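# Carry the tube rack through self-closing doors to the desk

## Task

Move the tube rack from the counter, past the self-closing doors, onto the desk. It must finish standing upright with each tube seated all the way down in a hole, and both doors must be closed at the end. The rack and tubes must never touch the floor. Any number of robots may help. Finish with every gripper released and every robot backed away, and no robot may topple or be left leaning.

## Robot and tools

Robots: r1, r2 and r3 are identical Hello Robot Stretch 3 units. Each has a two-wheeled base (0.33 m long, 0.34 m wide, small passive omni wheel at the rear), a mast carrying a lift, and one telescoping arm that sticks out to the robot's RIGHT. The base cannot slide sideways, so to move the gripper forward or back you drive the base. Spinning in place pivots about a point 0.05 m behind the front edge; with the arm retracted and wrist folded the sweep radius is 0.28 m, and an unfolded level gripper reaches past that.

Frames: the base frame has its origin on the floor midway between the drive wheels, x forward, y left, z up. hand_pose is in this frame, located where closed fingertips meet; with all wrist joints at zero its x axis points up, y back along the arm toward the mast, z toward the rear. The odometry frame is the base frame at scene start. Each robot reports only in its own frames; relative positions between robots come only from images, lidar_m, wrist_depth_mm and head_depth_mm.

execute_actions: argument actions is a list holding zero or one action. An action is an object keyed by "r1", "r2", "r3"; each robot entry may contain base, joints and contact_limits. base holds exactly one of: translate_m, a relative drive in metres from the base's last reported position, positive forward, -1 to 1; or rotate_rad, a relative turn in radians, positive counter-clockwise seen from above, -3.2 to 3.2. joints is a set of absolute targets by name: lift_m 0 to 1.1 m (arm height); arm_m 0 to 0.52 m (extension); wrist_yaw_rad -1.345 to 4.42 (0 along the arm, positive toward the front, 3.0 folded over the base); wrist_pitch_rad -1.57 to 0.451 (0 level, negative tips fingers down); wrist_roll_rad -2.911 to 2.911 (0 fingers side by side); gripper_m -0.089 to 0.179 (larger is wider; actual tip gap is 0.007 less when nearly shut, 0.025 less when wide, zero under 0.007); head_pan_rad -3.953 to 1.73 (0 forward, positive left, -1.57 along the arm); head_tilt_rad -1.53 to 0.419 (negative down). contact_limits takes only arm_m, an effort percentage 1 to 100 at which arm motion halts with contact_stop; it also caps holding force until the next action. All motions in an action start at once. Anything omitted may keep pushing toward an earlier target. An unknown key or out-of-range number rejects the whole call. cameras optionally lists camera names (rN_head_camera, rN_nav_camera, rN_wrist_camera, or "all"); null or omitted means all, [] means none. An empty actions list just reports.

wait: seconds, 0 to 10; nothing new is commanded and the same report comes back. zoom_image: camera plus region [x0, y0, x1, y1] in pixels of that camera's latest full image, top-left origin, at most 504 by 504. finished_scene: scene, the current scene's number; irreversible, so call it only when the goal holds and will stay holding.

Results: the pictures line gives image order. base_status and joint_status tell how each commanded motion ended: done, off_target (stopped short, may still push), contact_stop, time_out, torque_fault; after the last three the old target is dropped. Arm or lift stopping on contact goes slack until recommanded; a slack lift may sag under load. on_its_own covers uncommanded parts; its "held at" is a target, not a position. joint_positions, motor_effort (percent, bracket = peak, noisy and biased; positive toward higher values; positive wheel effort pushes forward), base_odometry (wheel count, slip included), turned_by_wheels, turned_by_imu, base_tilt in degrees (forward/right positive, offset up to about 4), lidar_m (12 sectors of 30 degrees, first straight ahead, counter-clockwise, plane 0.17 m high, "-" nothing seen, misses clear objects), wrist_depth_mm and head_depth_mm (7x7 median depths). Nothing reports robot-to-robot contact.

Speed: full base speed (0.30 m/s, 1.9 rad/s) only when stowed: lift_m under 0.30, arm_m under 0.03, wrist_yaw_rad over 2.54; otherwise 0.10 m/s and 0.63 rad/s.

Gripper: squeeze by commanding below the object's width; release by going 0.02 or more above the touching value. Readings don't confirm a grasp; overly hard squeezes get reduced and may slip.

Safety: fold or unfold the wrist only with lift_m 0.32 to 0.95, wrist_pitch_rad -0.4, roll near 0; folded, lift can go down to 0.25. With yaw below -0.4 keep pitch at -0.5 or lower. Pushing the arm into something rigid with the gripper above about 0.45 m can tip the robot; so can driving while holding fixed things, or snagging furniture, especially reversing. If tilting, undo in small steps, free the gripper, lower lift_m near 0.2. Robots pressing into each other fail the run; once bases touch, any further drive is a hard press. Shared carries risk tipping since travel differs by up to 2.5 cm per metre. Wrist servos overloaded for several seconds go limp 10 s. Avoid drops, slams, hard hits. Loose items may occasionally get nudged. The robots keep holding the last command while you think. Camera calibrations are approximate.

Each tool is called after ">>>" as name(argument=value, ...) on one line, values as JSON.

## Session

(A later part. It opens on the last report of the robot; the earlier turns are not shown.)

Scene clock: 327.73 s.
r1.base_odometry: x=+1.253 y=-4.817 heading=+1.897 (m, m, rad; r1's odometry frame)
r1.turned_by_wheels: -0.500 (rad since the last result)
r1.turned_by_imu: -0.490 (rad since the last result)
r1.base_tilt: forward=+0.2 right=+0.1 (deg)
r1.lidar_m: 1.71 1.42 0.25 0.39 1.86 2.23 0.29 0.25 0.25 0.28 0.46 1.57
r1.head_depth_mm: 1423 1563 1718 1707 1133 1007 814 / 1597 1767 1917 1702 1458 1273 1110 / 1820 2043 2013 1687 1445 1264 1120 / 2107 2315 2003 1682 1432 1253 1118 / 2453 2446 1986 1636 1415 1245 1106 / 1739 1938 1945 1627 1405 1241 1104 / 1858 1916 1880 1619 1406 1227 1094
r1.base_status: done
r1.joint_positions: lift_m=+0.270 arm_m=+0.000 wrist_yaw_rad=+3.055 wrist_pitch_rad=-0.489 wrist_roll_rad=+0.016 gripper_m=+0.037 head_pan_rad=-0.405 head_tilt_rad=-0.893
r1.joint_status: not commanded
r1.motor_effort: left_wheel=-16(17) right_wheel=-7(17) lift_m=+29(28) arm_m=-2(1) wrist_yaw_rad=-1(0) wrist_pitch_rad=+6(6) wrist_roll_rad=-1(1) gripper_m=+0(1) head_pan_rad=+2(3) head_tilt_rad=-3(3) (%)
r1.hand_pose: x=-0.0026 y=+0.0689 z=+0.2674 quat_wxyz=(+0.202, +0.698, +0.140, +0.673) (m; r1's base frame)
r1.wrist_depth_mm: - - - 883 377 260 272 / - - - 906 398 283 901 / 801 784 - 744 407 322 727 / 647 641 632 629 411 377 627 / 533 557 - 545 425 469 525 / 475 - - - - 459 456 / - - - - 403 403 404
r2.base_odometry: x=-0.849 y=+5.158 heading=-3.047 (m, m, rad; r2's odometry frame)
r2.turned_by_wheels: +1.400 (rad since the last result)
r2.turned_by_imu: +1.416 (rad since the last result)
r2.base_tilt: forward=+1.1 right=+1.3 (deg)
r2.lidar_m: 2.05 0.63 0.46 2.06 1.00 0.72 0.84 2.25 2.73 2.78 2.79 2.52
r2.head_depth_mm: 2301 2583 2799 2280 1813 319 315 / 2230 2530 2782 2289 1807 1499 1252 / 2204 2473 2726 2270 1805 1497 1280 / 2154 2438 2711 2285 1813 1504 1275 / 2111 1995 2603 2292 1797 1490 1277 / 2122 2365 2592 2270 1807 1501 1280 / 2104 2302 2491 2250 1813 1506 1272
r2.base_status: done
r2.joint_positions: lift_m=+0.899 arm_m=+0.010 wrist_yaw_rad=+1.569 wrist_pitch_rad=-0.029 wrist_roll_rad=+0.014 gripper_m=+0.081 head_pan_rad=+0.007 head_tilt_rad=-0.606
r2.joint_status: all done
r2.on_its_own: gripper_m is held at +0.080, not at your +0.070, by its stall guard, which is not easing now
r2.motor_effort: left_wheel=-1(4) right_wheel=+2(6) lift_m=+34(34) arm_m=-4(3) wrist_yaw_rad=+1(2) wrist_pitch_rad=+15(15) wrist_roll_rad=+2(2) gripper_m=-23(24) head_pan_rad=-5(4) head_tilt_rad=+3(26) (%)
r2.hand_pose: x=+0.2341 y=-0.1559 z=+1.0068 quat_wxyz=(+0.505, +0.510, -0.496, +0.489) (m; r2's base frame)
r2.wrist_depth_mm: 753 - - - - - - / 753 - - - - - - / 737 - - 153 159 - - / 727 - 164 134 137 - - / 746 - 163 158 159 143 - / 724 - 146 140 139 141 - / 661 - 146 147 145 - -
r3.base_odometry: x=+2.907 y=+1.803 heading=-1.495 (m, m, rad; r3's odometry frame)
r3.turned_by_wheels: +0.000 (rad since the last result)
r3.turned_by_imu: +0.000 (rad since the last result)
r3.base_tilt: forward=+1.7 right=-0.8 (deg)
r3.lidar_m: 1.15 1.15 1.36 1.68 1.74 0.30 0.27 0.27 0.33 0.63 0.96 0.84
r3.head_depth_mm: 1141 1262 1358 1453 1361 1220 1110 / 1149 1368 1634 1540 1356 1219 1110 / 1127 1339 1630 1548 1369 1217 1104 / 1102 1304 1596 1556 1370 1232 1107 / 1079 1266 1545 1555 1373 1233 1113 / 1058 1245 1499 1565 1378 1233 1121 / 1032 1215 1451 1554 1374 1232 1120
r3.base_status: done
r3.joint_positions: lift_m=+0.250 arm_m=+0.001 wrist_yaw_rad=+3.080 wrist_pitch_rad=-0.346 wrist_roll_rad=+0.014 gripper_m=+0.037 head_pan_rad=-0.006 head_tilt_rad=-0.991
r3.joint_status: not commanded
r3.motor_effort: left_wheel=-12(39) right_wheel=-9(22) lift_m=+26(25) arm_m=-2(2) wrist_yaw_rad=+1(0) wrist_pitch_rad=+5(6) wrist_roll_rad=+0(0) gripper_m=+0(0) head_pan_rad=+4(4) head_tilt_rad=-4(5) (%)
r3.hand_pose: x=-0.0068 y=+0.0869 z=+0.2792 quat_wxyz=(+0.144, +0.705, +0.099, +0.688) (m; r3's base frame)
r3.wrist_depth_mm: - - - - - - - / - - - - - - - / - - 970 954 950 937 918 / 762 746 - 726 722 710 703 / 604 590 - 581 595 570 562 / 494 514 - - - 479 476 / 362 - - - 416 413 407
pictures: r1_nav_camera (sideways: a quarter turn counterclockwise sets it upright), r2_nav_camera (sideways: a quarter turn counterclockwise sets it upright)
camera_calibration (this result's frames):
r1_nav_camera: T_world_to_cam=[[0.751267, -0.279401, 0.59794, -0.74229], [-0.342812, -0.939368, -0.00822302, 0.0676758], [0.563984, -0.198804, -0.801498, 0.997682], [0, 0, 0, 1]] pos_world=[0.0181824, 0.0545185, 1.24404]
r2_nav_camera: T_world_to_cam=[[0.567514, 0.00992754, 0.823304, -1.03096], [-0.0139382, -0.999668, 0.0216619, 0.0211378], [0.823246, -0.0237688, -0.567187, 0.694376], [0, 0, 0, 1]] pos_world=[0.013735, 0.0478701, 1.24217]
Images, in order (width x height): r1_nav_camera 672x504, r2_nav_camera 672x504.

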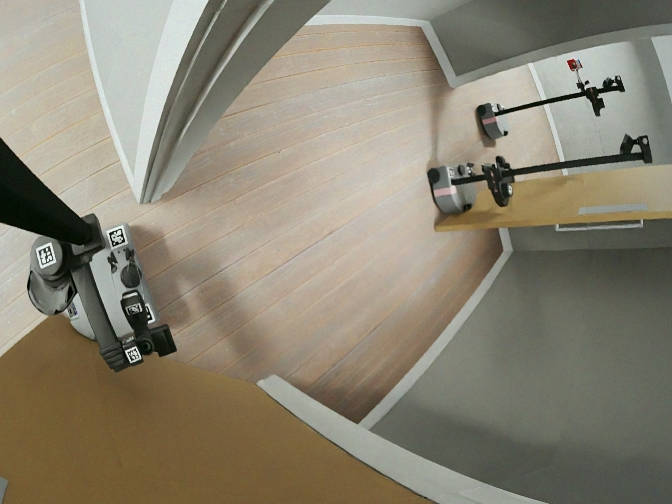

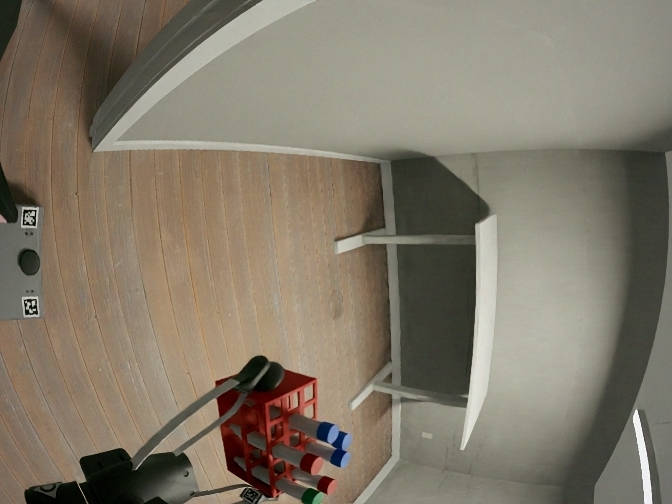

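>>> execute_actions(actions=[{"r2":{"base":{"rotate_rad":-0.2}},"r3":{"base":{"rotate_rad":-0.5}},"r1":{"joints":{"arm_m":0.035}}}], cameras=[])

>>> execute_actions(actions=[{"r2":{"base":{"translate_m":0.6}},"r3":{"base":{"translate_m":0.25}},"r1":{"base":{"translate_m":0.6}}}], cameras=[])

>>> execute_actions(actions=[{"r2":{"base":{"translate_m":0.15}},"r3":{"base":{"rotate_rad":-0.5}}}], cameras=[])

>>> execute_actions(actions=[{"r2":{"base":{"translate_m":0.35}},"r3":{"base":{"translate_m":0.3},"joints":{"arm_m":0.035}}}], cameras=[])

>>> execute_actions(actions=[{"r2":{"base":{"translate_m":0.15}},"r3":{"base":{"rotate_rad":-0.45}}}], cameras=["r3_nav_camera","r2_head_camera","r2_nav_camera"])

Scene clock: 339.23 s.
r1.base_odometry: x=+1.253 y=-4.817 heading=+1.897 (m, m, rad; r1's odometry frame)
r1.turned_by_wheels: +0.000 (rad since the last result)
r1.turned_by_imu: +0.001 (rad since the last result)
r1.base_tilt: forward=+0.2 right=+0.1 (deg)
r1.lidar_m: 1.70 1.42 0.25 0.39 1.86 2.22 0.29 0.25 0.25 0.28 0.46 1.58
r1.head_depth_mm: 1426 1549 1705 1720 1140 1008 811 / 1586 1764 1904 1695 1464 1274 1110 / 1832 2039 2012 1679 1444 1263 1125 / 2099 2339 2000 1679 1436 1257 1114 / 2452 2469 1954 1667 1428 1255 1112 / 2289 2007 1938 1631 1413 1237 1101 / 1803 1942 1883 1622 1404 1220 1099
r1.base_status: not commanded
r1.joint_positions: lift_m=+0.270 arm_m=+0.035 wrist_yaw_rad=+3.055 wrist_pitch_rad=-0.489 wrist_roll_rad=+0.016 gripper_m=+0.037 head_pan_rad=-0.405 head_tilt_rad=-0.893
r1.joint_status: all done
r1.motor_effort: left_wheel=-16(16) right_wheel=-7(7) lift_m=+29(29) arm_m=+3(4) wrist_yaw_rad=+1(0) wrist_pitch_rad=+6(6) wrist_roll_rad=+0(1) gripper_m=-1(0) head_pan_rad=+2(3) head_tilt_rad=-4(3) (%)
r1.hand_pose: x=-0.0026 y=+0.0344 z=+0.2674 quat_wxyz=(+0.202, +0.698, +0.140, +0.673) (m; r1's base frame)
r1.wrist_depth_mm: - - - 920 387 291 - / - - - 913 404 323 952 / 791 794 777 764 398 366 774 / 642 640 652 631 428 433 637 / 535 560 - - 475 517 525 / 474 - - - - 456 454 / - - - - 403 406 399
r2.base_odometry: x=-0.849 y=+5.158 heading=+3.036 (m, m, rad; r2's odometry frame)
r2.turned_by_wheels: -0.200 (rad since the last result)
r2.turned_by_imu: -0.202 (rad since the last result)
r2.base_tilt: forward=+1.1 right=+1.4 (deg)
r2.lidar_m: 2.05 0.92 0.46 0.49 1.11 0.76 0.72 2.24 2.44 2.81 2.78 3.02
r2.head_depth_mm: 2598 3015 3085 2289 1821 319 315 / 2444 2739 2810 2272 1815 1496 1251 / 2377 2708 2912 2277 1804 1499 1272 / 2306 2592 2797 2293 1810 1502 1277 / 2231 2499 2719 2281 1803 1497 1276 / 2138 2401 2629 2285 1815 1505 1282 / 2115 1939 2474 2234 1805 1501 1274
r2.base_status: done
r2.joint_positions: lift_m=+0.899 arm_m=+0.010 wrist_yaw_rad=+1.569 wrist_pitch_rad=-0.029 wrist_roll_rad=+0.014 gripper_m=+0.081 head_pan_rad=+0.007 head_tilt_rad=-0.606
r2.joint_status: not commanded
r2.on_its_own: gripper_m is held at +0.080, not at your +0.070, by its stall guard, which is not easing now
r2.motor_effort: left_wheel=+2(4) right_wheel=+0(3) lift_m=+34(34) arm_m=-4(3) wrist_yaw_rad=+0(1) wrist_pitch_rad=+16(15) wrist_roll_rad=+2(2) gripper_m=-23(24) head_pan_rad=-5(5) head_tilt_rad=+3(3) (%)
r2.hand_pose: x=+0.2341 y=-0.1559 z=+1.0068 quat_wxyz=(+0.505, +0.510, -0.496, +0.489) (m; r2's base frame)
r2.wrist_depth_mm: - - - - - - - / - - - - - - - / - - - 152 159 - - / - - 201 133 136 - - / - - 163 158 159 142 - / - - 146 140 139 141 - / 960 - 147 147 145 - -
r3.base_odometry: x=+2.907 y=+1.803 heading=-1.995 (m, m, rad; r3's odometry frame)
r3.turned_by_wheels: -0.500 (rad since the last result)
r3.turned_by_imu: -0.489 (rad since the last result)
r3.base_tilt: forward=+1.8 right=-0.7 (deg)
r3.lidar_m: 0.84 1.15 1.16 1.37 1.74 1.62 0.28 0.26 0.26 0.32 0.66 0.97
r3.head_depth_mm: 2542 2047 1766 1508 1368 1218 1107 / 834 1962 1732 1536 1367 1230 1101 / 794 933 1140 1467 1367 1222 1107 / 892 1061 1301 1515 1374 1226 1112 / 1012 1242 1591 1549 1373 1229 1112 / 1170 1373 1627 1560 1379 1230 1120 / 1134 1283 1470 1558 1374 1232 1118
r3.base_status: done
r3.joint_positions: lift_m=+0.250 arm_m=+0.001 wrist_yaw_rad=+3.080 wrist_pitch_rad=-0.346 wrist_roll_rad=+0.014 gripper_m=+0.037 head_pan_rad=-0.006 head_tilt_rad=-0.991
r3.joint_status: not commanded
r3.motor_effort: left_wheel=-8(9) right_wheel=-7(22) lift_m=+25(26) arm_m=-2(3) wrist_yaw_rad=+0(0) wrist_pitch_rad=+5(6) wrist_roll_rad=+0(0) gripper_m=+0(0) head_pan_rad=+3(3) head_tilt_rad=-4(4) (%)
r3.hand_pose: x=-0.0068 y=+0.0869 z=+0.2792 quat_wxyz=(+0.144, +0.705, +0.099, +0.688) (m; r3's base frame)
r3.wrist_depth_mm: - - - - - - 886 / - - - - - - 927 / - - 969 984 945 932 890 / 762 743 - 737 717 711 698 / 601 591 - 575 598 574 555 / 500 511 - - - 476 475 / 445 - - - 416 414 408
pictures: none
No camera images: the call's "cameras" was empty. Leave "cameras" out to get every camera's image.

Scene clock: 346.53 s.
r1.base_odometry: x=+1.060 y=-4.249 heading=+1.898 (m, m, rad; r1's odometry frame)
r1.turned_by_wheels: +0.000 (rad since the last result)
r1.turned_by_imu: +0.001 (rad since the last result)
r1.base_tilt: forward=+0.2 right=+0.2 (deg)
r1.lidar_m: 1.10 1.60 1.01 0.92 0.54 0.43 0.39 0.40 0.48 0.75 1.19 1.45
r1.head_depth_mm: 1304 1433 1573 1655 1469 1285 1140 / 1469 1613 1808 1696 1457 1272 1129 / 1669 1881 1966 1669 1438 1265 1129 / 1928 2185 1997 1668 1434 1251 1117 / 1922 2213 1970 1646 1413 1239 1108 / 1821 2091 1947 1625 1411 1244 1104 / 1602 1448 1468 1558 1401 1232 1090
r1.base_status: done
r1.joint_positions: lift_m=+0.270 arm_m=+0.035 wrist_yaw_rad=+3.055 wrist_pitch_rad=-0.489 wrist_roll_rad=+0.016 gripper_m=+0.037 head_pan_rad=-0.405 head_tilt_rad=-0.893
r1.joint_status: not commanded
r1.motor_effort: left_wheel=+1(14) right_wheel=-1(6) lift_m=+29(29) arm_m=+3(4) wrist_yaw_rad=+0(0) wrist_pitch_rad=+7(6) wrist_roll_rad=-1(1) gripper_m=-1(0) head_pan_rad=+3(2) head_tilt_rad=-3(4) (%)
r1.hand_pose: x=-0.0026 y=+0.0344 z=+0.2674 quat_wxyz=(+0.202, +0.698, +0.140, +0.673) (m; r1's base frame)
r1.wrist_depth_mm: 503 857 - 981 - - - / 484 804 966 - - 999 992 / 450 716 796 778 767 784 760 / 426 607 639 645 645 640 627 / 467 557 - - 541 530 524 / 476 - - - - 454 456 / - - - - 403 401 403
r2.base_odometry: x=-1.445 y=+5.222 heading=+3.036 (m, m, rad; r2's odometry frame)
r2.turned_by_wheels: +0.000 (rad since the last result)
r2.turned_by_imu: +0.003 (rad since the last result)
r2.base_tilt: forward=+1.1 right=+1.2 (deg)
r2.lidar_m: 1.97 1.48 0.73 0.59 0.58 0.62 1.32 2.80 3.04 2.58 2.56 1.94
r2.head_depth_mm: 2019 1687 2494 2209 1815 319 315 / 1951 1687 2461 2218 1808 1502 1251 / 1883 1526 2330 2280 1805 1505 1276 / 1825 1532 2225 2277 1805 1500 1275 / 1763 1395 2117 2238 1814 1497 1277 / 1696 1286 2034 2192 1800 1488 1278 / 1635 1283 1956 2101 1758 1504 1277
r2.base_status: done
r2.joint_positions: lift_m=+0.899 arm_m=+0.010 wrist_yaw_rad=+1.569 wrist_pitch_rad=-0.029 wrist_roll_rad=+0.014 gripper_m=+0.081 head_pan_rad=+0.007 head_tilt_rad=-0.606
r2.joint_status: not commanded
r2.on_its_own: gripper_m is held at +0.080, not at your +0.070, by its stall guard, which is not easing now
r2.motor_effort: left_wheel=+1(6) right_wheel=+0(4) lift_m=+34(34) arm_m=-4(4) wrist_yaw_rad=+1(1) wrist_pitch_rad=+15(15) wrist_roll_rad=+2(2) gripper_m=-23(24) head_pan_rad=-5(5) head_tilt_rad=+2(5) (%)
r2.hand_pose: x=+0.2341 y=-0.1559 z=+1.0068 quat_wxyz=(+0.505, +0.510, -0.496, +0.489) (m; r2's base frame)
r2.wrist_depth_mm: - - - - - - - / - - - - - - - / - - - 152 159 - - / - - 165 132 136 - - / - - 162 158 158 143 - / - - 146 140 140 142 - / - - 146 147 145 - -
r3.base_odometry: x=+2.804 y=+1.575 heading=-1.996 (m, m, rad; r3's odometry frame)
r3.turned_by_wheels: +0.000 (rad since the last result)
r3.turned_by_imu: +0.000 (rad since the last result)
r3.base_tilt: forward=+1.7 right=-0.8 (deg)
r3.lidar_m: 0.59 0.97 0.97 1.15 1.42 0.33 0.27 0.27 0.30 0.48 3.68 1.17
r3.head_depth_mm: 997 1945 1544 1500 1362 1220 1114 / 541 660 880 1509 1363 1222 1110 / 559 651 795 1009 1318 1219 1116 / 642 761 935 1207 1346 1228 1109 / 728 890 1136 1461 1372 1226 1116 / 844 1066 1339 1514 1369 1236 1113 / 934 1072 1234 1444 1367 1242 1113
r3.base_status: done
r3.joint_positions: lift_m=+0.250 arm_m=+0.001 wrist_yaw_rad=+3.080 wrist_pitch_rad=-0.346 wrist_roll_rad=+0.014 gripper_m=+0.037 head_pan_rad=-0.006 head_tilt_rad=-0.991
r3.joint_status: not commanded
r3.on_its_own: left_wheel is at rest, and its effort (-20) is outside its rest range (-18 to +18)
r3.motor_effort: left_wheel=-20(44) right_wheel=-7(12) lift_m=+25(26) arm_m=-2(3) wrist_yaw_rad=+0(0) wrist_pitch_rad=+6(6) wrist_roll_rad=+0(0) gripper_m=+0(0) head_pan_rad=+4(4) head_tilt_rad=-4(5) (%)
r3.hand_pose: x=-0.0068 y=+0.0869 z=+0.2792 quat_wxyz=(+0.144, +0.705, +0.099, +0.688) (m; r3's base frame)
r3.wrist_depth_mm: - - - - - 868 739 / - - - - - 936 774 / - - 981 972 947 901 814 / 766 745 - 731 720 697 706 / 610 597 - 583 591 567 562 / 504 510 - - - 475 473 / 442 - - - 412 410 406
pictures: none
No camera images: the call's "cameras" was empty. Leave "cameras" out to get every camera's image.

Scene clock: 349.50 s.
r1.base_odometry: x=+1.060 y=-4.249 heading=+1.898 (m, m, rad; r1's odometry frame)
r1.turned_by_wheels: +0.000 (rad since the last result)
r1.turned_by_imu: +0.001 (rad since the last result)
r1.base_tilt: forward=+0.2 right=+0.1 (deg)
r1.lidar_m: 1.11 1.60 1.01 0.92 0.54 0.43 0.39 0.39 0.48 0.75 1.19 1.45
r1.head_depth_mm: 1294 1427 1572 1661 1465 1285 1137 / 1461 1616 1806 1694 1463 1277 1127 / 1664 1860 1943 1696 1438 1258 1127 / 1925 2162 2005 1672 1426 1253 1113 / 1908 2221 1982 1636 1425 1248 1109 / 1814 2093 1939 1644 1408 1236 1102 / 1623 1544 1488 1588 1395 1222 1095
r1.base_status: not commanded
r1.joint_positions: lift_m=+0.270 arm_m=+0.035 wrist_yaw_rad=+3.055 wrist_pitch_rad=-0.489 wrist_roll_rad=+0.016 gripper_m=+0.037 head_pan_rad=-0.405 head_tilt_rad=-0.893
r1.joint_status: not commanded
r1.motor_effort: left_wheel=+1(1) right_wheel=+0(1) lift_m=+28(29) arm_m=+3(4) wrist_yaw_rad=+2(0) wrist_pitch_rad=+7(6) wrist_roll_rad=-1(1) gripper_m=-1(0) head_pan_rad=+2(3) head_tilt_rad=-3(3) (%)
r1.hand_pose: x=-0.0026 y=+0.0344 z=+0.2674 quat_wxyz=(+0.202, +0.698, +0.140, +0.673) (m; r1's base frame)
r1.wrist_depth_mm: 490 836 - 989 - - - / 482 796 947 - - - - / 452 711 786 794 783 780 777 / 432 609 632 640 618 637 635 / 460 554 - - 548 523 533 / 478 - - - - 457 449 / - - - - 404 402 400
r2.base_odometry: x=-1.594 y=+5.237 heading=+3.036 (m, m, rad; r2's odometry frame)
r2.turned_by_wheels: +0.000 (rad since the last result)
r2.turned_by_imu: +0.001 (rad since the last result)
r2.base_tilt: forward=+1.1 right=+1.3 (deg)
r2.lidar_m: 1.82 1.34 0.79 0.64 0.64 0.69 1.47 2.94 3.12 2.52 2.50 1.79
r2.head_depth_mm: 1889 1528 2212 2071 1808 319 315 / 1830 1398 2271 2232 1818 1501 1248 / 1761 1284 2160 2272 1800 1493 1283 / 1694 1287 2067 2199 1821 1497 1275 / 1634 1283 1971 2150 1810 1496 1277 / 1579 1286 1886 2065 1802 1499 1282 / 1523 1286 1809 2001 1754 1468 1280
r2.base_status: done
r2.joint_positions: lift_m=+0.899 arm_m=+0.010 wrist_yaw_rad=+1.569 wrist_pitch_rad=-0.029 wrist_roll_rad=+0.014 gripper_m=+0.081 head_pan_rad=+0.007 head_tilt_rad=-0.606
r2.joint_status: not commanded
r2.on_its_own: gripper_m is held at +0.080, not at your +0.070, by its stall guard, which is not easing now
r2.motor_effort: left_wheel=+1(6) right_wheel=+0(3) lift_m=+34(34) arm_m=-3(3) wrist_yaw_rad=+1(2) wrist_pitch_rad=+15(15) wrist_roll_rad=+2(2) gripper_m=-23(23) head_pan_rad=-5(4) head_tilt_rad=+2(3) (%)
r2.hand_pose: x=+0.2341 y=-0.1559 z=+1.0068 quat_wxyz=(+0.505, +0.510, -0.496, +0.489) (m; r2's base frame)
r2.wrist_depth_mm: - - - - - - - / - - - - - - - / - - - 152 159 - - / - - 164 133 136 - - / - - 162 158 158 142 - / - - 146 140 139 141 - / - - 146 147 145 - -
r3.base_odometry: x=+2.804 y=+1.575 heading=-2.496 (m, m, rad; r3's odometry frame)
r3.turned_by_wheels: -0.500 (rad since the last result)
r3.turned_by_imu: -0.489 (rad since the last result)
r3.base_tilt: forward=+1.6 right=-0.7 (deg)
r3.lidar_m: 0.68 0.59 0.97 0.97 1.18 1.42 0.29 0.25 0.25 0.28 0.49 3.67
r3.head_depth_mm: 2519 2080 1751 1532 1362 1225 1107 / 2502 2085 1752 1543 1356 1220 1109 / 2510 2069 1763 1536 1371 1231 1111 / 2518 2070 1732 1561 1356 1223 1107 / 2564 2071 1652 1511 1318 1227 1110 / 2488 725 793 951 1313 1232 1121 / 538 608 737 1038 1362 1234 1121
r3.base_status: done
r3.joint_positions: lift_m=+0.250 arm_m=+0.001 wrist_yaw_rad=+3.080 wrist_pitch_rad=-0.346 wrist_roll_rad=+0.014 gripper_m=+0.037 head_pan_rad=-0.006 head_tilt_rad=-0.991
r3.joint_status: not commanded
r3.motor_effort: left_wheel=-12(14) right_wheel=-11(26) lift_m=+25(25) arm_m=-2(2) wrist_yaw_rad=+0(0) wrist_pitch_rad=+5(5) wrist_roll_rad=+0(0) gripper_m=+0(0) head_pan_rad=+3(3) head_tilt_rad=-4(3) (%)
r3.hand_pose: x=-0.0068 y=+0.0869 z=+0.2792 quat_wxyz=(+0.144, +0.705, +0.099, +0.688) (m; r3's base frame)
r3.wrist_depth_mm: - - - 980 897 827 795 / - - - - 975 893 848 / - - 983 944 962 922 814 / 762 749 - 727 714 701 696 / 606 592 - 587 594 564 560 / 497 512 - - - 480 473 / 444 - - - 416 412 409
pictures: none
No camera images: the call's "cameras" was empty. Leave "cameras" out to get every camera's image.

Scene clock: 354.23 s.
r1.base_odometry: x=+1.060 y=-4.249 heading=+1.898 (m, m, rad; r1's odometry frame)
r1.turned_by_wheels: +0.000 (rad since the last result)
r1.turned_by_imu: +0.001 (rad since the last result)
r1.base_tilt: forward=+0.2 right=+0.1 (deg)
r1.lidar_m: 1.30 1.60 1.02 0.92 0.54 0.43 0.39 0.40 0.48 0.75 1.19 1.45
r1.head_depth_mm: 1309 1429 1579 1661 1465 1296 1139 / 1470 1621 1801 1702 1467 1279 1134 / 1653 1876 1951 1699 1445 1264 1125 / 1924 2181 1993 1663 1435 1258 1113 / 1920 2204 1969 1647 1421 1243 1112 / 1803 2093 1957 1624 1419 1249 1102 / 1672 1843 1873 1616 1396 1230 1095
r1.base_status: not commanded
r1.joint_positions: lift_m=+0.270 arm_m=+0.035 wrist_yaw_rad=+3.055 wrist_pitch_rad=-0.489 wrist_roll_rad=+0.016 gripper_m=+0.037 head_pan_rad=-0.405 head_tilt_rad=-0.893
r1.joint_status: not commanded
r1.motor_effort: left_wheel=+1(1) right_wheel=+0(1) lift_m=+29(29) arm_m=+3(4) wrist_yaw_rad=+0(1) wrist_pitch_rad=+6(6) wrist_roll_rad=-1(0) gripper_m=+0(1) head_pan_rad=+2(2) head_tilt_rad=-3(3) (%)
r1.hand_pose: x=-0.0026 y=+0.0344 z=+0.2674 quat_wxyz=(+0.202, +0.698, +0.140, +0.673) (m; r1's base frame)
r1.wrist_depth_mm: 495 845 - 991 - - - / 481 805 957 - - - - / 455 717 795 791 773 770 784 / 437 612 643 627 633 631 630 / 463 553 - - 547 527 527 / 477 - - - - 460 461 / - - - - 403 402 401
r2.base_odometry: x=-1.942 y=+5.274 heading=+3.036 (m, m, rad; r2's odometry frame)
r2.turned_by_wheels: +0.000 (rad since the last result)
r2.turned_by_imu: +0.002 (rad since the last result)
r2.base_tilt: forward=+1.0 right=+1.3 (deg)
r2.lidar_m: 1.49 1.02 0.96 0.77 0.77 0.84 1.77 3.25 2.96 2.39 2.37 1.47
r2.head_depth_mm: 1555 1289 975 2113 1766 319 314 / 1483 1286 920 2069 1809 1503 1253 / 1432 1291 869 1970 1814 1494 1285 / 1378 1286 872 1892 1812 1507 1283 / 1331 1282 828 1800 1815 1498 1279 / 1282 1286 828 1709 1809 1501 1281 / 1238 1285 827 1630 1753 1492 1279
r2.base_status: done
r2.joint_positions: lift_m=+0.899 arm_m=+0.010 wrist_yaw_rad=+1.569 wrist_pitch_rad=-0.029 wrist_roll_rad=+0.014 gripper_m=+0.081 head_pan_rad=+0.007 head_tilt_rad=-0.606
r2.joint_status: not commanded
r2.on_its_own: gripper_m is held at +0.080, not at your +0.070, by its stall guard, which is not easing now
r2.motor_effort: left_wheel=+1(5) right_wheel=+0(3) lift_m=+34(34) arm_m=-3(3) wrist_yaw_rad=+2(2) wrist_pitch_rad=+15(15) wrist_roll_rad=+2(2) gripper_m=-24(23) head_pan_rad=-5(4) head_tilt_rad=+3(2) (%)
r2.hand_pose: x=+0.2341 y=-0.1559 z=+1.0068 quat_wxyz=(+0.505, +0.510, -0.496, +0.489) (m; r2's base frame)
r2.wrist_depth_mm: - - - - - - - / - - - - - - - / - - - 152 159 - - / 627 761 163 133 137 - - / - - 162 158 159 142 - / - - 146 140 139 141 - / - - 146 146 145 - -
r3.base_odometry: x=+2.564 y=+1.394 heading=-2.496 (m, m, rad; r3's odometry frame)
r3.turned_by_wheels: +0.000 (rad since the last result)
r3.turned_by_imu: +0.002 (rad since the last result)
r3.base_tilt: forward=+1.8 right=-0.7 (deg)
r3.lidar_m: 3.42 0.33 0.38 0.87 1.05 0.34 0.27 0.27 0.29 0.42 2.73 3.39
r3.head_depth_mm: 2518 2063 1767 1544 1360 1225 1108 / 2522 2103 1775 1549 1360 1231 1109 / 2535 2088 1763 1546 1372 1225 1112 / 2547 2103 1775 1556 1371 1223 1113 / 2569 2079 1764 1539 1373 1197 1116 / 2552 2076 1671 1561 757 958 1108 / 2580 2109 1566 513 596 1165 1118
r3.base_status: translate_m off_target (by the wheels' count: +0.3001 of +0.3000)
r3.joint_positions: lift_m=+0.250 arm_m=+0.035 wrist_yaw_rad=+3.080 wrist_pitch_rad=-0.346 wrist_roll_rad=+0.014 gripper_m=+0.037 head_pan_rad=-0.006 head_tilt_rad=-0.991
r3.joint_status: all done
r3.on_its_own: left_wheel is at rest, and its effort (-27) is outside its rest range (-18 to +18)
r3.motor_effort: left_wheel=-27(30) right_wheel=-10(10) lift_m=+26(25) arm_m=+4(4) wrist_yaw_rad=+0(0) wrist_pitch_rad=+6(5) wrist_roll_rad=+0(0) gripper_m=+0(0) head_pan_rad=+3(2) head_tilt_rad=-4(3) (%)
r3.hand_pose: x=-0.0068 y=+0.0530 z=+0.2792 quat_wxyz=(+0.144, +0.705, +0.099, +0.688) (m; r3's base frame)
r3.wrist_depth_mm: - - 936 882 833 720 312 / - - - 954 909 663 308 / - - - 955 930 612 326 / 767 739 738 726 723 554 347 / 602 603 595 594 601 506 374 / 504 - - - - 452 412 / - - - - 411 409 410
pictures: none
No camera images: the call's "cameras" was empty. Leave "cameras" out to get every camera's image.

Scene clock: 357.20 s.
r1.base_odometry: x=+1.060 y=-4.249 heading=+1.898 (m, m, rad; r1's odometry frame)
r1.turned_by_wheels: +0.000 (rad since the last result)
r1.turned_by_imu: +0.001 (rad since the last result)
r1.base_tilt: forward=+0.2 right=+0.1 (deg)
r1.lidar_m: 1.33 1.35 1.02 0.92 0.54 0.43 0.39 0.40 0.48 0.75 1.19 1.45
r1.head_depth_mm: 1304 1430 1579 1653 1479 1285 1135 / 1454 1617 1808 1698 1450 1276 1135 / 1670 1868 1972 1689 1441 1268 1128 / 1928 2197 2007 1679 1421 1251 1115 / 1927 2228 1961 1643 1418 1247 1111 / 1813 2093 1941 1632 1409 1239 1099 / 1685 1863 1865 1621 1405 1237 1092
r1.base_status: not commanded
r1.joint_positions: lift_m=+0.270 arm_m=+0.035 wrist_yaw_rad=+3.055 wrist_pitch_rad=-0.489 wrist_roll_rad=+0.016 gripper_m=+0.037 head_pan_rad=-0.405 head_tilt_rad=-0.893
r1.joint_status: not commanded
r1.motor_effort: left_wheel=+1(1) right_wheel=-1(1) lift_m=+28(29) arm_m=+4(3) wrist_yaw_rad=+0(0) wrist_pitch_rad=+6(6) wrist_roll_rad=-1(1) gripper_m=+0(0) head_pan_rad=+3(2) head_tilt_rad=-3(3) (%)
r1.hand_pose: x=-0.0026 y=+0.0344 z=+0.2674 quat_wxyz=(+0.202, +0.698, +0.140, +0.673) (m; r1's base frame)
r1.wrist_depth_mm: 498 867 - 968 - - - / 472 795 982 998 - - - / 449 723 784 768 768 776 782 / 439 616 634 649 633 618 624 / 469 544 - - 548 533 528 / 473 - - - - 462 461 / - - - - 406 400 402
r2.base_odometry: x=-2.092 y=+5.290 heading=+3.036 (m, m, rad; r2's odometry frame)
r2.turned_by_wheels: +0.000 (rad since the last result)
r2.turned_by_imu: +0.001 (rad since the last result)
r2.base_tilt: forward=+1.1 right=+1.2 (deg)
r2.lidar_m: 1.35 0.90 1.03 0.83 0.82 0.89 1.89 3.39 2.91 2.34 2.31 1.34
r2.head_depth_mm: 1397 1282 825 2008 1730 319 314 / 1345 1281 828 1889 1805 1497 1254 / 1292 1284 827 1790 1814 1495 1278 / 1248 1287 827 687 1801 1510 1280 / 1198 1263 826 656 1754 1503 1279 / 1153 1212 826 634 1703 1491 1284 / 1120 1185 826 609 1637 1500 1276
r2.base_status: done
r2.joint_positions: lift_m=+0.899 arm_m=+0.010 wrist_yaw_rad=+1.569 wrist_pitch_rad=-0.029 wrist_roll_rad=+0.014 gripper_m=+0.081 head_pan_rad=+0.007 head_tilt_rad=-0.606
r2.joint_status: not commanded
r2.on_its_own: gripper_m is held at +0.080, not at your +0.070, by its stall guard, which is not easing now
r2.motor_effort: left_wheel=+1(5) right_wheel=+0(4) lift_m=+34(34) arm_m=-3(3) wrist_yaw_rad=+1(2) wrist_pitch_rad=+15(15) wrist_roll_rad=+2(2) gripper_m=-24(24) head_pan_rad=-5(5) head_tilt_rad=+3(3) (%)
r2.hand_pose: x=+0.2341 y=-0.1559 z=+1.0068 quat_wxyz=(+0.505, +0.510, -0.496, +0.489) (m; r2's base frame)
r2.wrist_depth_mm: - - - - - - - / - - - - - - - / - - - 152 159 - - / 532 540 164 133 136 808 - / 775 - 162 157 159 142 - / - - 146 140 140 141 - / - - 147 147 145 - -
r3.base_odometry: x=+2.564 y=+1.394 heading=-2.946 (m, m, rad; r3's odometry frame)
r3.turned_by_wheels: -0.450 (rad since the last result)
r3.turned_by_imu: -0.439 (rad since the last result)
r3.base_tilt: forward=+1.7 right=-0.8 (deg)
r3.lidar_m: 3.41 3.46 0.33 0.48 0.88 1.12 0.29 0.25 0.25 0.28 0.46 2.89
r3.head_depth_mm: 2527 2065 1750 1535 1363 1225 1107 / 2536 2070 1750 1520 1375 1230 1111 / 2539 2088 1772 1548 1364 1229 1109 / 2583 2077 1778 1538 1365 1222 1114 / 2579 2072 1781 1545 1378 1231 1117 / 2525 2132 1785 1546 1373 1232 1099 / 2545 2105 1797 1551 1377 980 1061
r3.base_status: done
r3.joint_positions: lift_m=+0.250 arm_m=+0.035 wrist_yaw_rad=+3.080 wrist_pitch_rad=-0.346 wrist_roll_rad=+0.014 gripper_m=+0.037 head_pan_rad=-0.006 head_tilt_rad=-0.991
r3.joint_status: not commanded
r3.on_its_own: right_wheel is at rest, and its effort (-19) is outside its rest range (-18 to +18)
r3.motor_effort: left_wheel=-14(15) right_wheel=-19(31) lift_m=+26(26) arm_m=+4(4) wrist_yaw_rad=+1(1) wrist_pitch_rad=+5(5) wrist_roll_rad=+0(0) gripper_m=+0(0) head_pan_rad=+2(3) head_tilt_rad=-4(4) (%)
r3.hand_pose: x=-0.0068 y=+0.0530 z=+0.2792 quat_wxyz=(+0.144, +0.705, +0.099, +0.688) (m; r3's base frame)
r3.wrist_depth_mm: 768 790 838 846 429 356 - / 821 862 931 913 425 392 - / 881 885 - 915 444 439 919 / 756 740 754 728 468 495 699 / 597 596 588 591 504 552 567 / 503 - - - - 481 473 / - - - - 414 410 405
pictures: r2_head_camera (sideways: a quarter turn clockwise sets it upright), r2_nav_camera (sideways: a quarter turn counterclockwise sets it upright), r3_nav_camera (sideways: a quarter turn counterclockwise sets it upright)
camera_calibration (this result's frames):
r2_head_camera: T_world_to_cam=[[-0.554274, 0.0223356, -0.832035, 1.10709], [0.030564, 0.999512, 0.00647078, -0.00863618], [0.831773, -0.0218437, -0.554686, 0.670775], [0, 0, 0, 1]] pos_world=[0.0559612, -0.00144332, 1.29326]
r2_nav_camera: T_world_to_cam=[[0.5673, 0.00992612, 0.823452, -1.03115], [-0.0139437, -0.999668, 0.0216565, 0.0211448], [0.823393, -0.0237677, -0.566973, 0.694097], [0, 0, 0, 1]] pos_world=[0.0137505, 0.0478702, 1.24218]
r3_nav_camera: T_world_to_cam=[[0.864811, -0.0479228, 0.499806, -0.611309], [-0.0250719, -0.998315, -0.0523395, 0.120941], [0.501471, 0.0327327, -0.864555, 1.07485], [0, 0, 0, 1]] pos_world=[-0.00730573, 0.0562586, 1.24113]
Images, in order (width x height): r2_head_camera 896x504, r2_nav_camera 672x504, r3_nav_camera 672x504.

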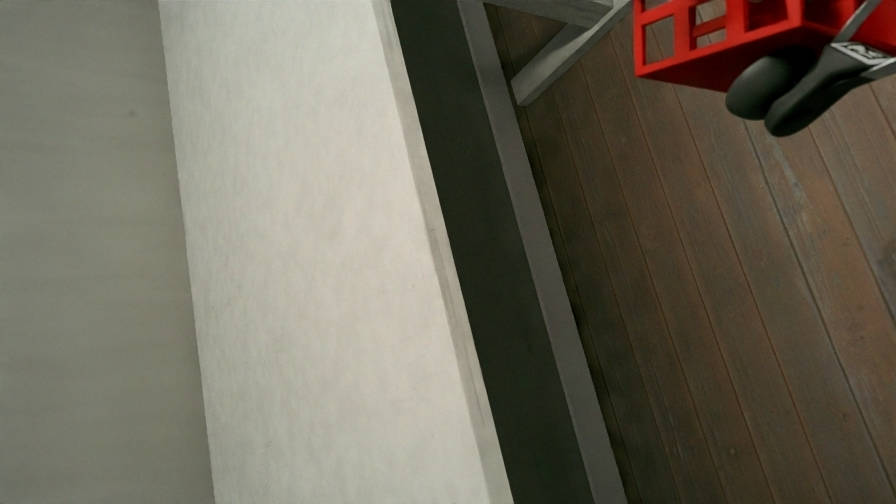

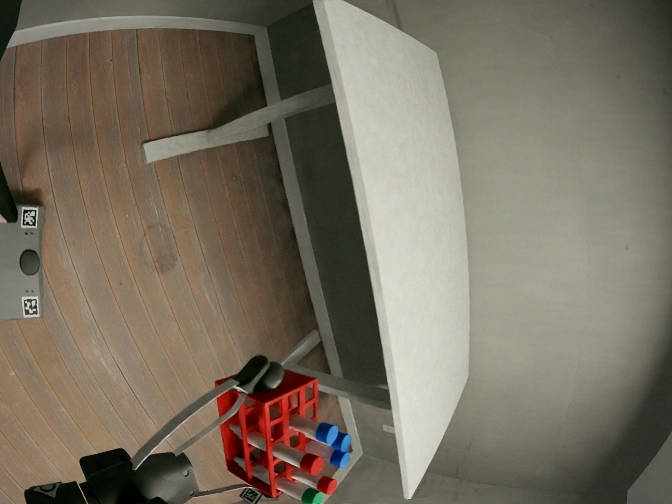

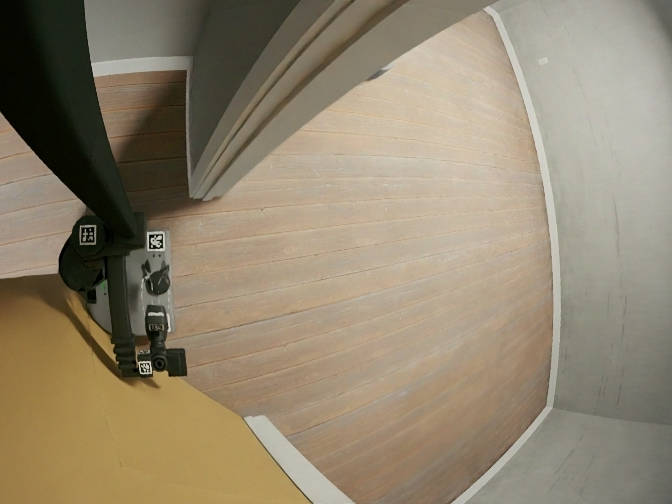

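>>> execute_actions(actions=[{"r2":{"base":{"rotate_rad":0.36},"joints":{"lift_m":0.95,"head_tilt_rad":-1.0,"head_pan_rad":-0.4}},"r3":{"base":{"translate_m":0.2}}}], cameras=[])

>>> execute_actions(actions=[{"r2":{"base":{"translate_m":0.48}},"r3":{"base":{"translate_m":0.5}}}], cameras=["r3_nav_camera","r2_head_camera","r2_nav_camera","r2_wrist_camera"])

Scene clock: 367.03 s.
r1.base_odometry: x=+1.060 y=-4.249 heading=+1.898 (m, m, rad; r1's odometry frame)
r1.turned_by_wheels: +0.000 (rad since the last result)
r1.turned_by_imu: +0.001 (rad since the last result)
r1.base_tilt: forward=+0.2 right=+0.1 (deg)
r1.lidar_m: 1.57 1.53 1.02 0.92 0.55 0.43 0.39 0.40 0.48 0.75 1.19 1.45
r1.head_depth_mm: 1302 1432 1577 1668 1468 1284 1134 / 1453 1617 1798 1696 1462 1274 1129 / 1659 1872 1949 1682 1433 1263 1131 / 1923 2196 1984 1676 1437 1255 1117 / 1916 2208 1968 1648 1413 1247 1111 / 1829 2087 1950 1632 1417 1230 1100 / 1700 1909 1924 1617 1401 1231 1089
r1.base_status: not commanded
r1.joint_positions: lift_m=+0.270 arm_m=+0.035 wrist_yaw_rad=+3.055 wrist_pitch_rad=-0.489 wrist_roll_rad=+0.016 gripper_m=+0.037 head_pan_rad=-0.405 head_tilt_rad=-0.893
r1.joint_status: not commanded
r1.motor_effort: left_wheel=+1(1) right_wheel=+0(1) lift_m=+29(29) arm_m=+4(3) wrist_yaw_rad=+0(1) wrist_pitch_rad=+6(6) wrist_roll_rad=-1(1) gripper_m=-1(1) head_pan_rad=+2(3) head_tilt_rad=-4(3) (%)
r1.hand_pose: x=-0.0026 y=+0.0344 z=+0.2674 quat_wxyz=(+0.202, +0.698, +0.140, +0.673) (m; r1's base frame)
r1.wrist_depth_mm: 504 865 - 968 - - - / 478 806 958 - - - - / 448 737 793 781 781 786 791 / 434 621 638 628 631 641 631 / 472 548 - - 547 534 528 / 474 - - - - 453 454 / - - - - 401 401 401
r2.base_odometry: x=-2.092 y=+5.290 heading=-2.887 (m, m, rad; r2's odometry frame)
r2.turned_by_wheels: +0.360 (rad since the last result)
r2.turned_by_imu: +0.364 (rad since the last result)
r2.base_tilt: forward=+1.1 right=+1.3 (deg)
r2.lidar_m: 0.90 0.90 0.86 0.82 0.85 1.15 3.06 3.35 2.42 2.32 1.34 1.40
r2.head_depth_mm: 655 292 314 1537 1352 1243 1129 / 652 290 315 1513 1376 1238 1128 / 634 300 320 1467 1350 1237 1132 / 613 1615 316 1453 1370 1234 1128 / 610 1571 1000 1502 1365 1232 1125 / 610 1518 1704 1526 1367 1232 1126 / 607 1447 1657 1529 1361 1229 1117
r2.base_status: done
r2.joint_positions: lift_m=+0.949 arm_m=+0.010 wrist_yaw_rad=+1.569 wrist_pitch_rad=-0.029 wrist_roll_rad=+0.014 gripper_m=+0.081 head_pan_rad=-0.393 head_tilt_rad=-0.988
r2.joint_status: all done
r2.on_its_own: gripper_m is held at +0.080, not at your +0.070, by its stall guard, which is not easing now
r2.motor_effort: left_wheel=-1(3) right_wheel=+2(5) lift_m=+34(35) arm_m=-4(3) wrist_yaw_rad=+1(1) wrist_pitch_rad=+16(15) wrist_roll_rad=+2(2) gripper_m=-24(24) head_pan_rad=-5(37) head_tilt_rad=-5(30) (%)
r2.hand_pose: x=+0.2341 y=-0.1559 z=+1.0567 quat_wxyz=(+0.505, +0.510, -0.496, +0.489) (m; r2's base frame)
r2.wrist_depth_mm: - - - - - - - / - - - - - - - / - - - 152 158 - - / - 757 163 134 136 782 794 / 520 523 162 158 158 142 549 / - - 146 140 139 141 939 / - - 147 146 145 - -
r3.base_odometry: x=+2.367 y=+1.355 heading=-2.947 (m, m, rad; r3's odometry frame)
r3.turned_by_wheels: -0.001 (rad since the last result)
r3.turned_by_imu: +0.001 (rad since the last result)
r3.base_tilt: forward=+1.7 right=-0.8 (deg)
r3.lidar_m: 3.20 3.26 1.34 0.29 0.90 0.39 0.27 0.26 0.27 0.35 0.62 2.86
r3.head_depth_mm: 2503 2052 1753 1544 1356 1225 1107 / 2518 2058 1770 1539 1362 1228 1115 / 2517 2072 1757 1545 1373 1227 1109 / 2529 2086 1771 1540 1373 1233 1112 / 2517 2074 1778 1549 1379 1234 1117 / 2543 2106 1766 1547 1383 1218 1118 / 2562 2113 1786 1559 1372 1233 1117
r3.base_status: translate_m off_target (by the wheels' count: +0.2001 of +0.2000)
r3.joint_positions: lift_m=+0.250 arm_m=+0.035 wrist_yaw_rad=+3.080 wrist_pitch_rad=-0.346 wrist_roll_rad=+0.014 gripper_m=+0.037 head_pan_rad=-0.006 head_tilt_rad=-0.991
r3.joint_status: not commanded
r3.on_its_own: left_wheel is at rest, and its effort (-30) is outside its rest range (-18 to +18)
r3.motor_effort: left_wheel=-30(31) right_wheel=-4(11) lift_m=+25(25) arm_m=+4(3) wrist_yaw_rad=+0(0) wrist_pitch_rad=+5(5) wrist_roll_rad=+0(0) gripper_m=+0(0) head_pan_rad=+4(5) head_tilt_rad=-3(3) (%)
r3.hand_pose: x=-0.0068 y=+0.0530 z=+0.2792 quat_wxyz=(+0.144, +0.705, +0.099, +0.688) (m; r3's base frame)
r3.wrist_depth_mm: 787 821 344 347 - - - / 845 878 368 374 - - - / 904 916 - 408 924 933 918 / 771 751 685 443 712 709 694 / 606 600 595 492 597 574 568 / 507 - - - - 479 473 / - - - - 415 409 409
pictures: none
No camera images: the call's "cameras" was empty. Leave "cameras" out to get every camera's image.

Scene clock: 373.30 s.
r1.base_odometry: x=+1.060 y=-4.249 heading=+1.898 (m, m, rad; r1's odometry frame)
r1.turned_by_wheels: +0.000 (rad since the last result)
r1.turned_by_imu: +0.002 (rad since the last result)
r1.base_tilt: forward=+0.2 right=+0.2 (deg)
r1.lidar_m: 1.92 1.60 1.02 0.92 0.54 0.43 0.39 0.40 0.48 0.75 1.19 1.45
r1.head_depth_mm: 1316 1425 1575 1669 1456 1285 1142 / 1463 1613 1805 1694 1461 1280 1130 / 1662 1860 1959 1687 1447 1258 1125 / 1919 2171 1991 1679 1434 1251 1113 / 1924 2220 1956 1655 1433 1249 1110 / 1817 2085 1949 1636 1403 1236 1101 / 1713 1981 1916 1621 1405 1228 1098
r1.base_status: not commanded
r1.joint_positions: lift_m=+0.270 arm_m=+0.035 wrist_yaw_rad=+3.055 wrist_pitch_rad=-0.489 wrist_roll_rad=+0.016 gripper_m=+0.037 head_pan_rad=-0.405 head_tilt_rad=-0.893
r1.joint_status: not commanded
r1.motor_effort: left_wheel=+1(2) right_wheel=-1(1) lift_m=+29(29) arm_m=+3(4) wrist_yaw_rad=-1(0) wrist_pitch_rad=+6(6) wrist_roll_rad=-1(1) gripper_m=-1(0) head_pan_rad=+3(3) head_tilt_rad=-3(3) (%)
r1.hand_pose: x=-0.0026 y=+0.0344 z=+0.2674 quat_wxyz=(+0.202, +0.698, +0.140, +0.673) (m; r1's base frame)
r1.wrist_depth_mm: 494 865 - 989 - - - / 480 776 971 - - - - / 453 717 794 786 770 788 788 / 434 608 631 644 629 638 633 / 472 554 - - 549 542 524 / 478 - - - - 459 461 / - - - - 401 401 396
r2.base_odometry: x=-2.556 y=+5.169 heading=-2.887 (m, m, rad; r2's odometry frame)
r2.turned_by_wheels: +0.000 (rad since the last result)
r2.turned_by_imu: +0.002 (rad since the last result)
r2.base_tilt: forward=+1.1 right=+1.3 (deg)
r2.lidar_m: 0.86 0.44 0.86 0.83 0.86 1.16 1.74 3.33 2.41 2.31 1.07 0.90
r2.head_depth_mm: 636 292 314 394 347 318 1132 / 634 294 315 386 352 317 1100 / 632 299 320 373 348 317 300 / 613 515 319 372 350 316 291 / 611 516 379 384 349 315 289 / 610 514 443 390 348 315 289 / 607 512 442 389 348 314 290
r2.base_status: done
r2.joint_positions: lift_m=+0.949 arm_m=+0.010 wrist_yaw_rad=+1.569 wrist_pitch_rad=-0.029 wrist_roll_rad=+0.014 gripper_m=+0.081 head_pan_rad=-0.393 head_tilt_rad=-0.988
r2.joint_status: not commanded
r2.on_its_own: gripper_m is held at +0.080, not at your +0.070, by its stall guard, which is not easing now
r2.motor_effort: left_wheel=-1(3) right_wheel=+2(4) lift_m=+34(34) arm_m=-3(3) wrist_yaw_rad=+1(1) wrist_pitch_rad=+16(15) wrist_roll_rad=+2(2) gripper_m=-23(24) head_pan_rad=-5(4) head_tilt_rad=-4(5) (%)
r2.hand_pose: x=+0.2341 y=-0.1559 z=+1.0567 quat_wxyz=(+0.505, +0.510, -0.496, +0.489) (m; r2's base frame)
r2.wrist_depth_mm: 731 726 735 709 731 709 718 / 772 758 747 739 724 741 732 / 769 780 775 151 158 756 750 / 810 792 164 133 136 777 784 / 437 473 162 158 158 142 452 / 308 290 146 140 140 141 326 / 238 237 146 148 145 235 241
r3.base_odometry: x=+1.877 y=+1.258 heading=-2.947 (m, m, rad; r3's odometry frame)
r3.turned_by_wheels: +0.000 (rad since the last result)
r3.turned_by_imu: +0.004 (rad since the last result)
r3.base_tilt: forward=+1.8 right=-0.8 (deg)
r3.lidar_m: 2.73 2.77 2.55 1.65 0.65 0.52 0.48 0.49 0.62 1.13 2.21 2.80
r3.head_depth_mm: 2518 2059 1753 1535 1369 1226 1101 / 2493 2081 1759 1544 1362 1225 1105 / 2502 2063 1765 1540 1372 1225 1116 / 2470 2095 1764 1548 1375 1218 1114 / 2447 2097 1766 1547 1378 1227 1113 / 2445 2099 1781 1551 1378 1231 1117 / 2484 2114 1790 1546 1380 1236 1122
r3.base_status: done
r3.joint_positions: lift_m=+0.250 arm_m=+0.035 wrist_yaw_rad=+3.080 wrist_pitch_rad=-0.346 wrist_roll_rad=+0.014 gripper_m=+0.037 head_pan_rad=-0.006 head_tilt_rad=-0.991
r3.joint_status: not commanded
r3.motor_effort: left_wheel=+1(21) right_wheel=-1(3) lift_m=+26(26) arm_m=+4(4) wrist_yaw_rad=+1(0) wrist_pitch_rad=+5(6) wrist_roll_rad=+0(0) gripper_m=+0(0) head_pan_rad=+3(4) head_tilt_rad=-3(3) (%)
r3.hand_pose: x=-0.0068 y=+0.0530 z=+0.2792 quat_wxyz=(+0.144, +0.705, +0.099, +0.688) (m; r3's base frame)
r3.wrist_depth_mm: 625 - - - - - - / 608 - - - - - - / 602 895 - 973 960 928 935 / 567 753 743 736 709 709 689 / 546 601 579 598 603 576 565 / 506 - - - - 477 477 / - - - - 415 407 409
pictures: r2_head_camera (sideways: a quarter turn clockwise sets it upright), r2_nav_camera (sideways: a quarter turn counterclockwise sets it upright), r2_wrist_camera, r3_nav_camera (sideways: a quarter turn counterclockwise sets it upright)
camera_calibration (this result's frames):
r2_head_camera: T_world_to_cam=[[-0.751437, 0.339741, -0.565614, 0.761089], [0.416913, 0.908912, -0.00793702, 0.00776407], [0.511396, -0.241776, -0.824632, 1.02382], [0, 0, 0, 1]] pos_world=[0.0450938, -0.0180941, 1.27482]
r2_nav_camera: T_world_to_cam=[[0.772156, -0.313503, 0.552712, -0.679579], [-0.393087, -0.91908, 0.0278453, 0.015413], [0.499257, -0.238765, -0.832907, 1.04194], [0, 0, 0, 1]] pos_world=[0.0106051, 0.049894, 1.24302]
r2_wrist_camera: T_world_to_cam=[[0.0269493, -0.999589, -0.0097719, -0.147277], [-0.218212, 0.00365717, -0.975894, 1.10909], [0.975529, 0.028432, -0.218024, 0.1675], [0, 0, 0, 1]] pos_world=[0.0825858, -0.156035, 1.11744]
r3_nav_camera: T_world_to_cam=[[0.864812, -0.0479209, 0.499804, -0.611307], [-0.0250699, -0.998315, -0.0523394, 0.120941], [0.501469, 0.0327338, -0.864556, 1.07485], [0, 0, 0, 1]] pos_world=[-0.00730598, 0.0562585, 1.24113]
Images, in order (width x height): r2_head_camera 896x504, r2_nav_camera 672x504, r2_wrist_camera 644x364, r3_nav_camera 672x504.

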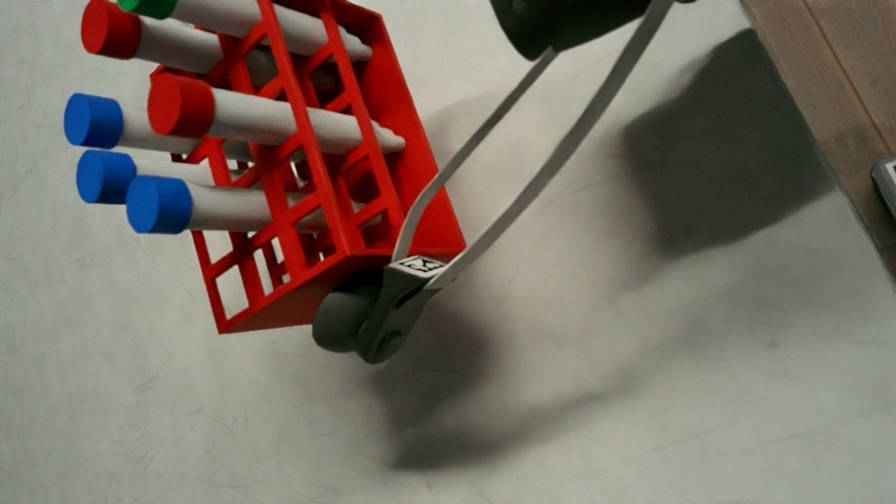

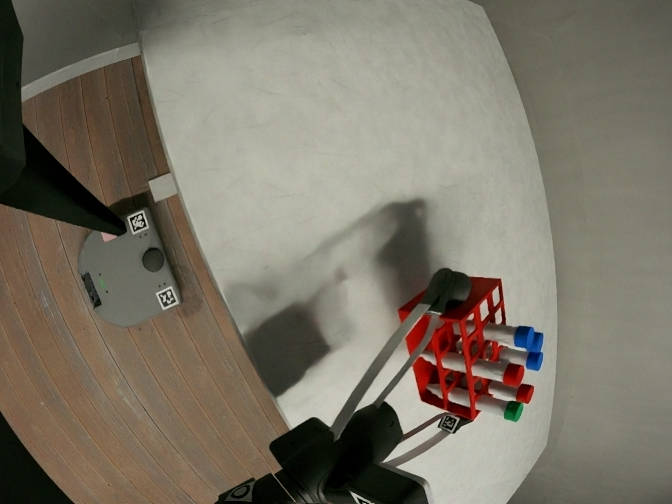

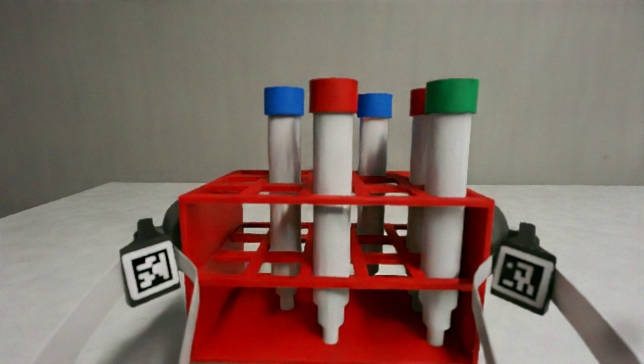

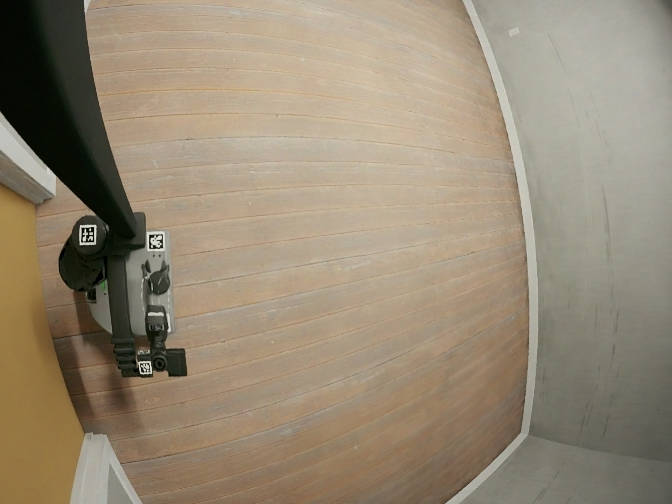

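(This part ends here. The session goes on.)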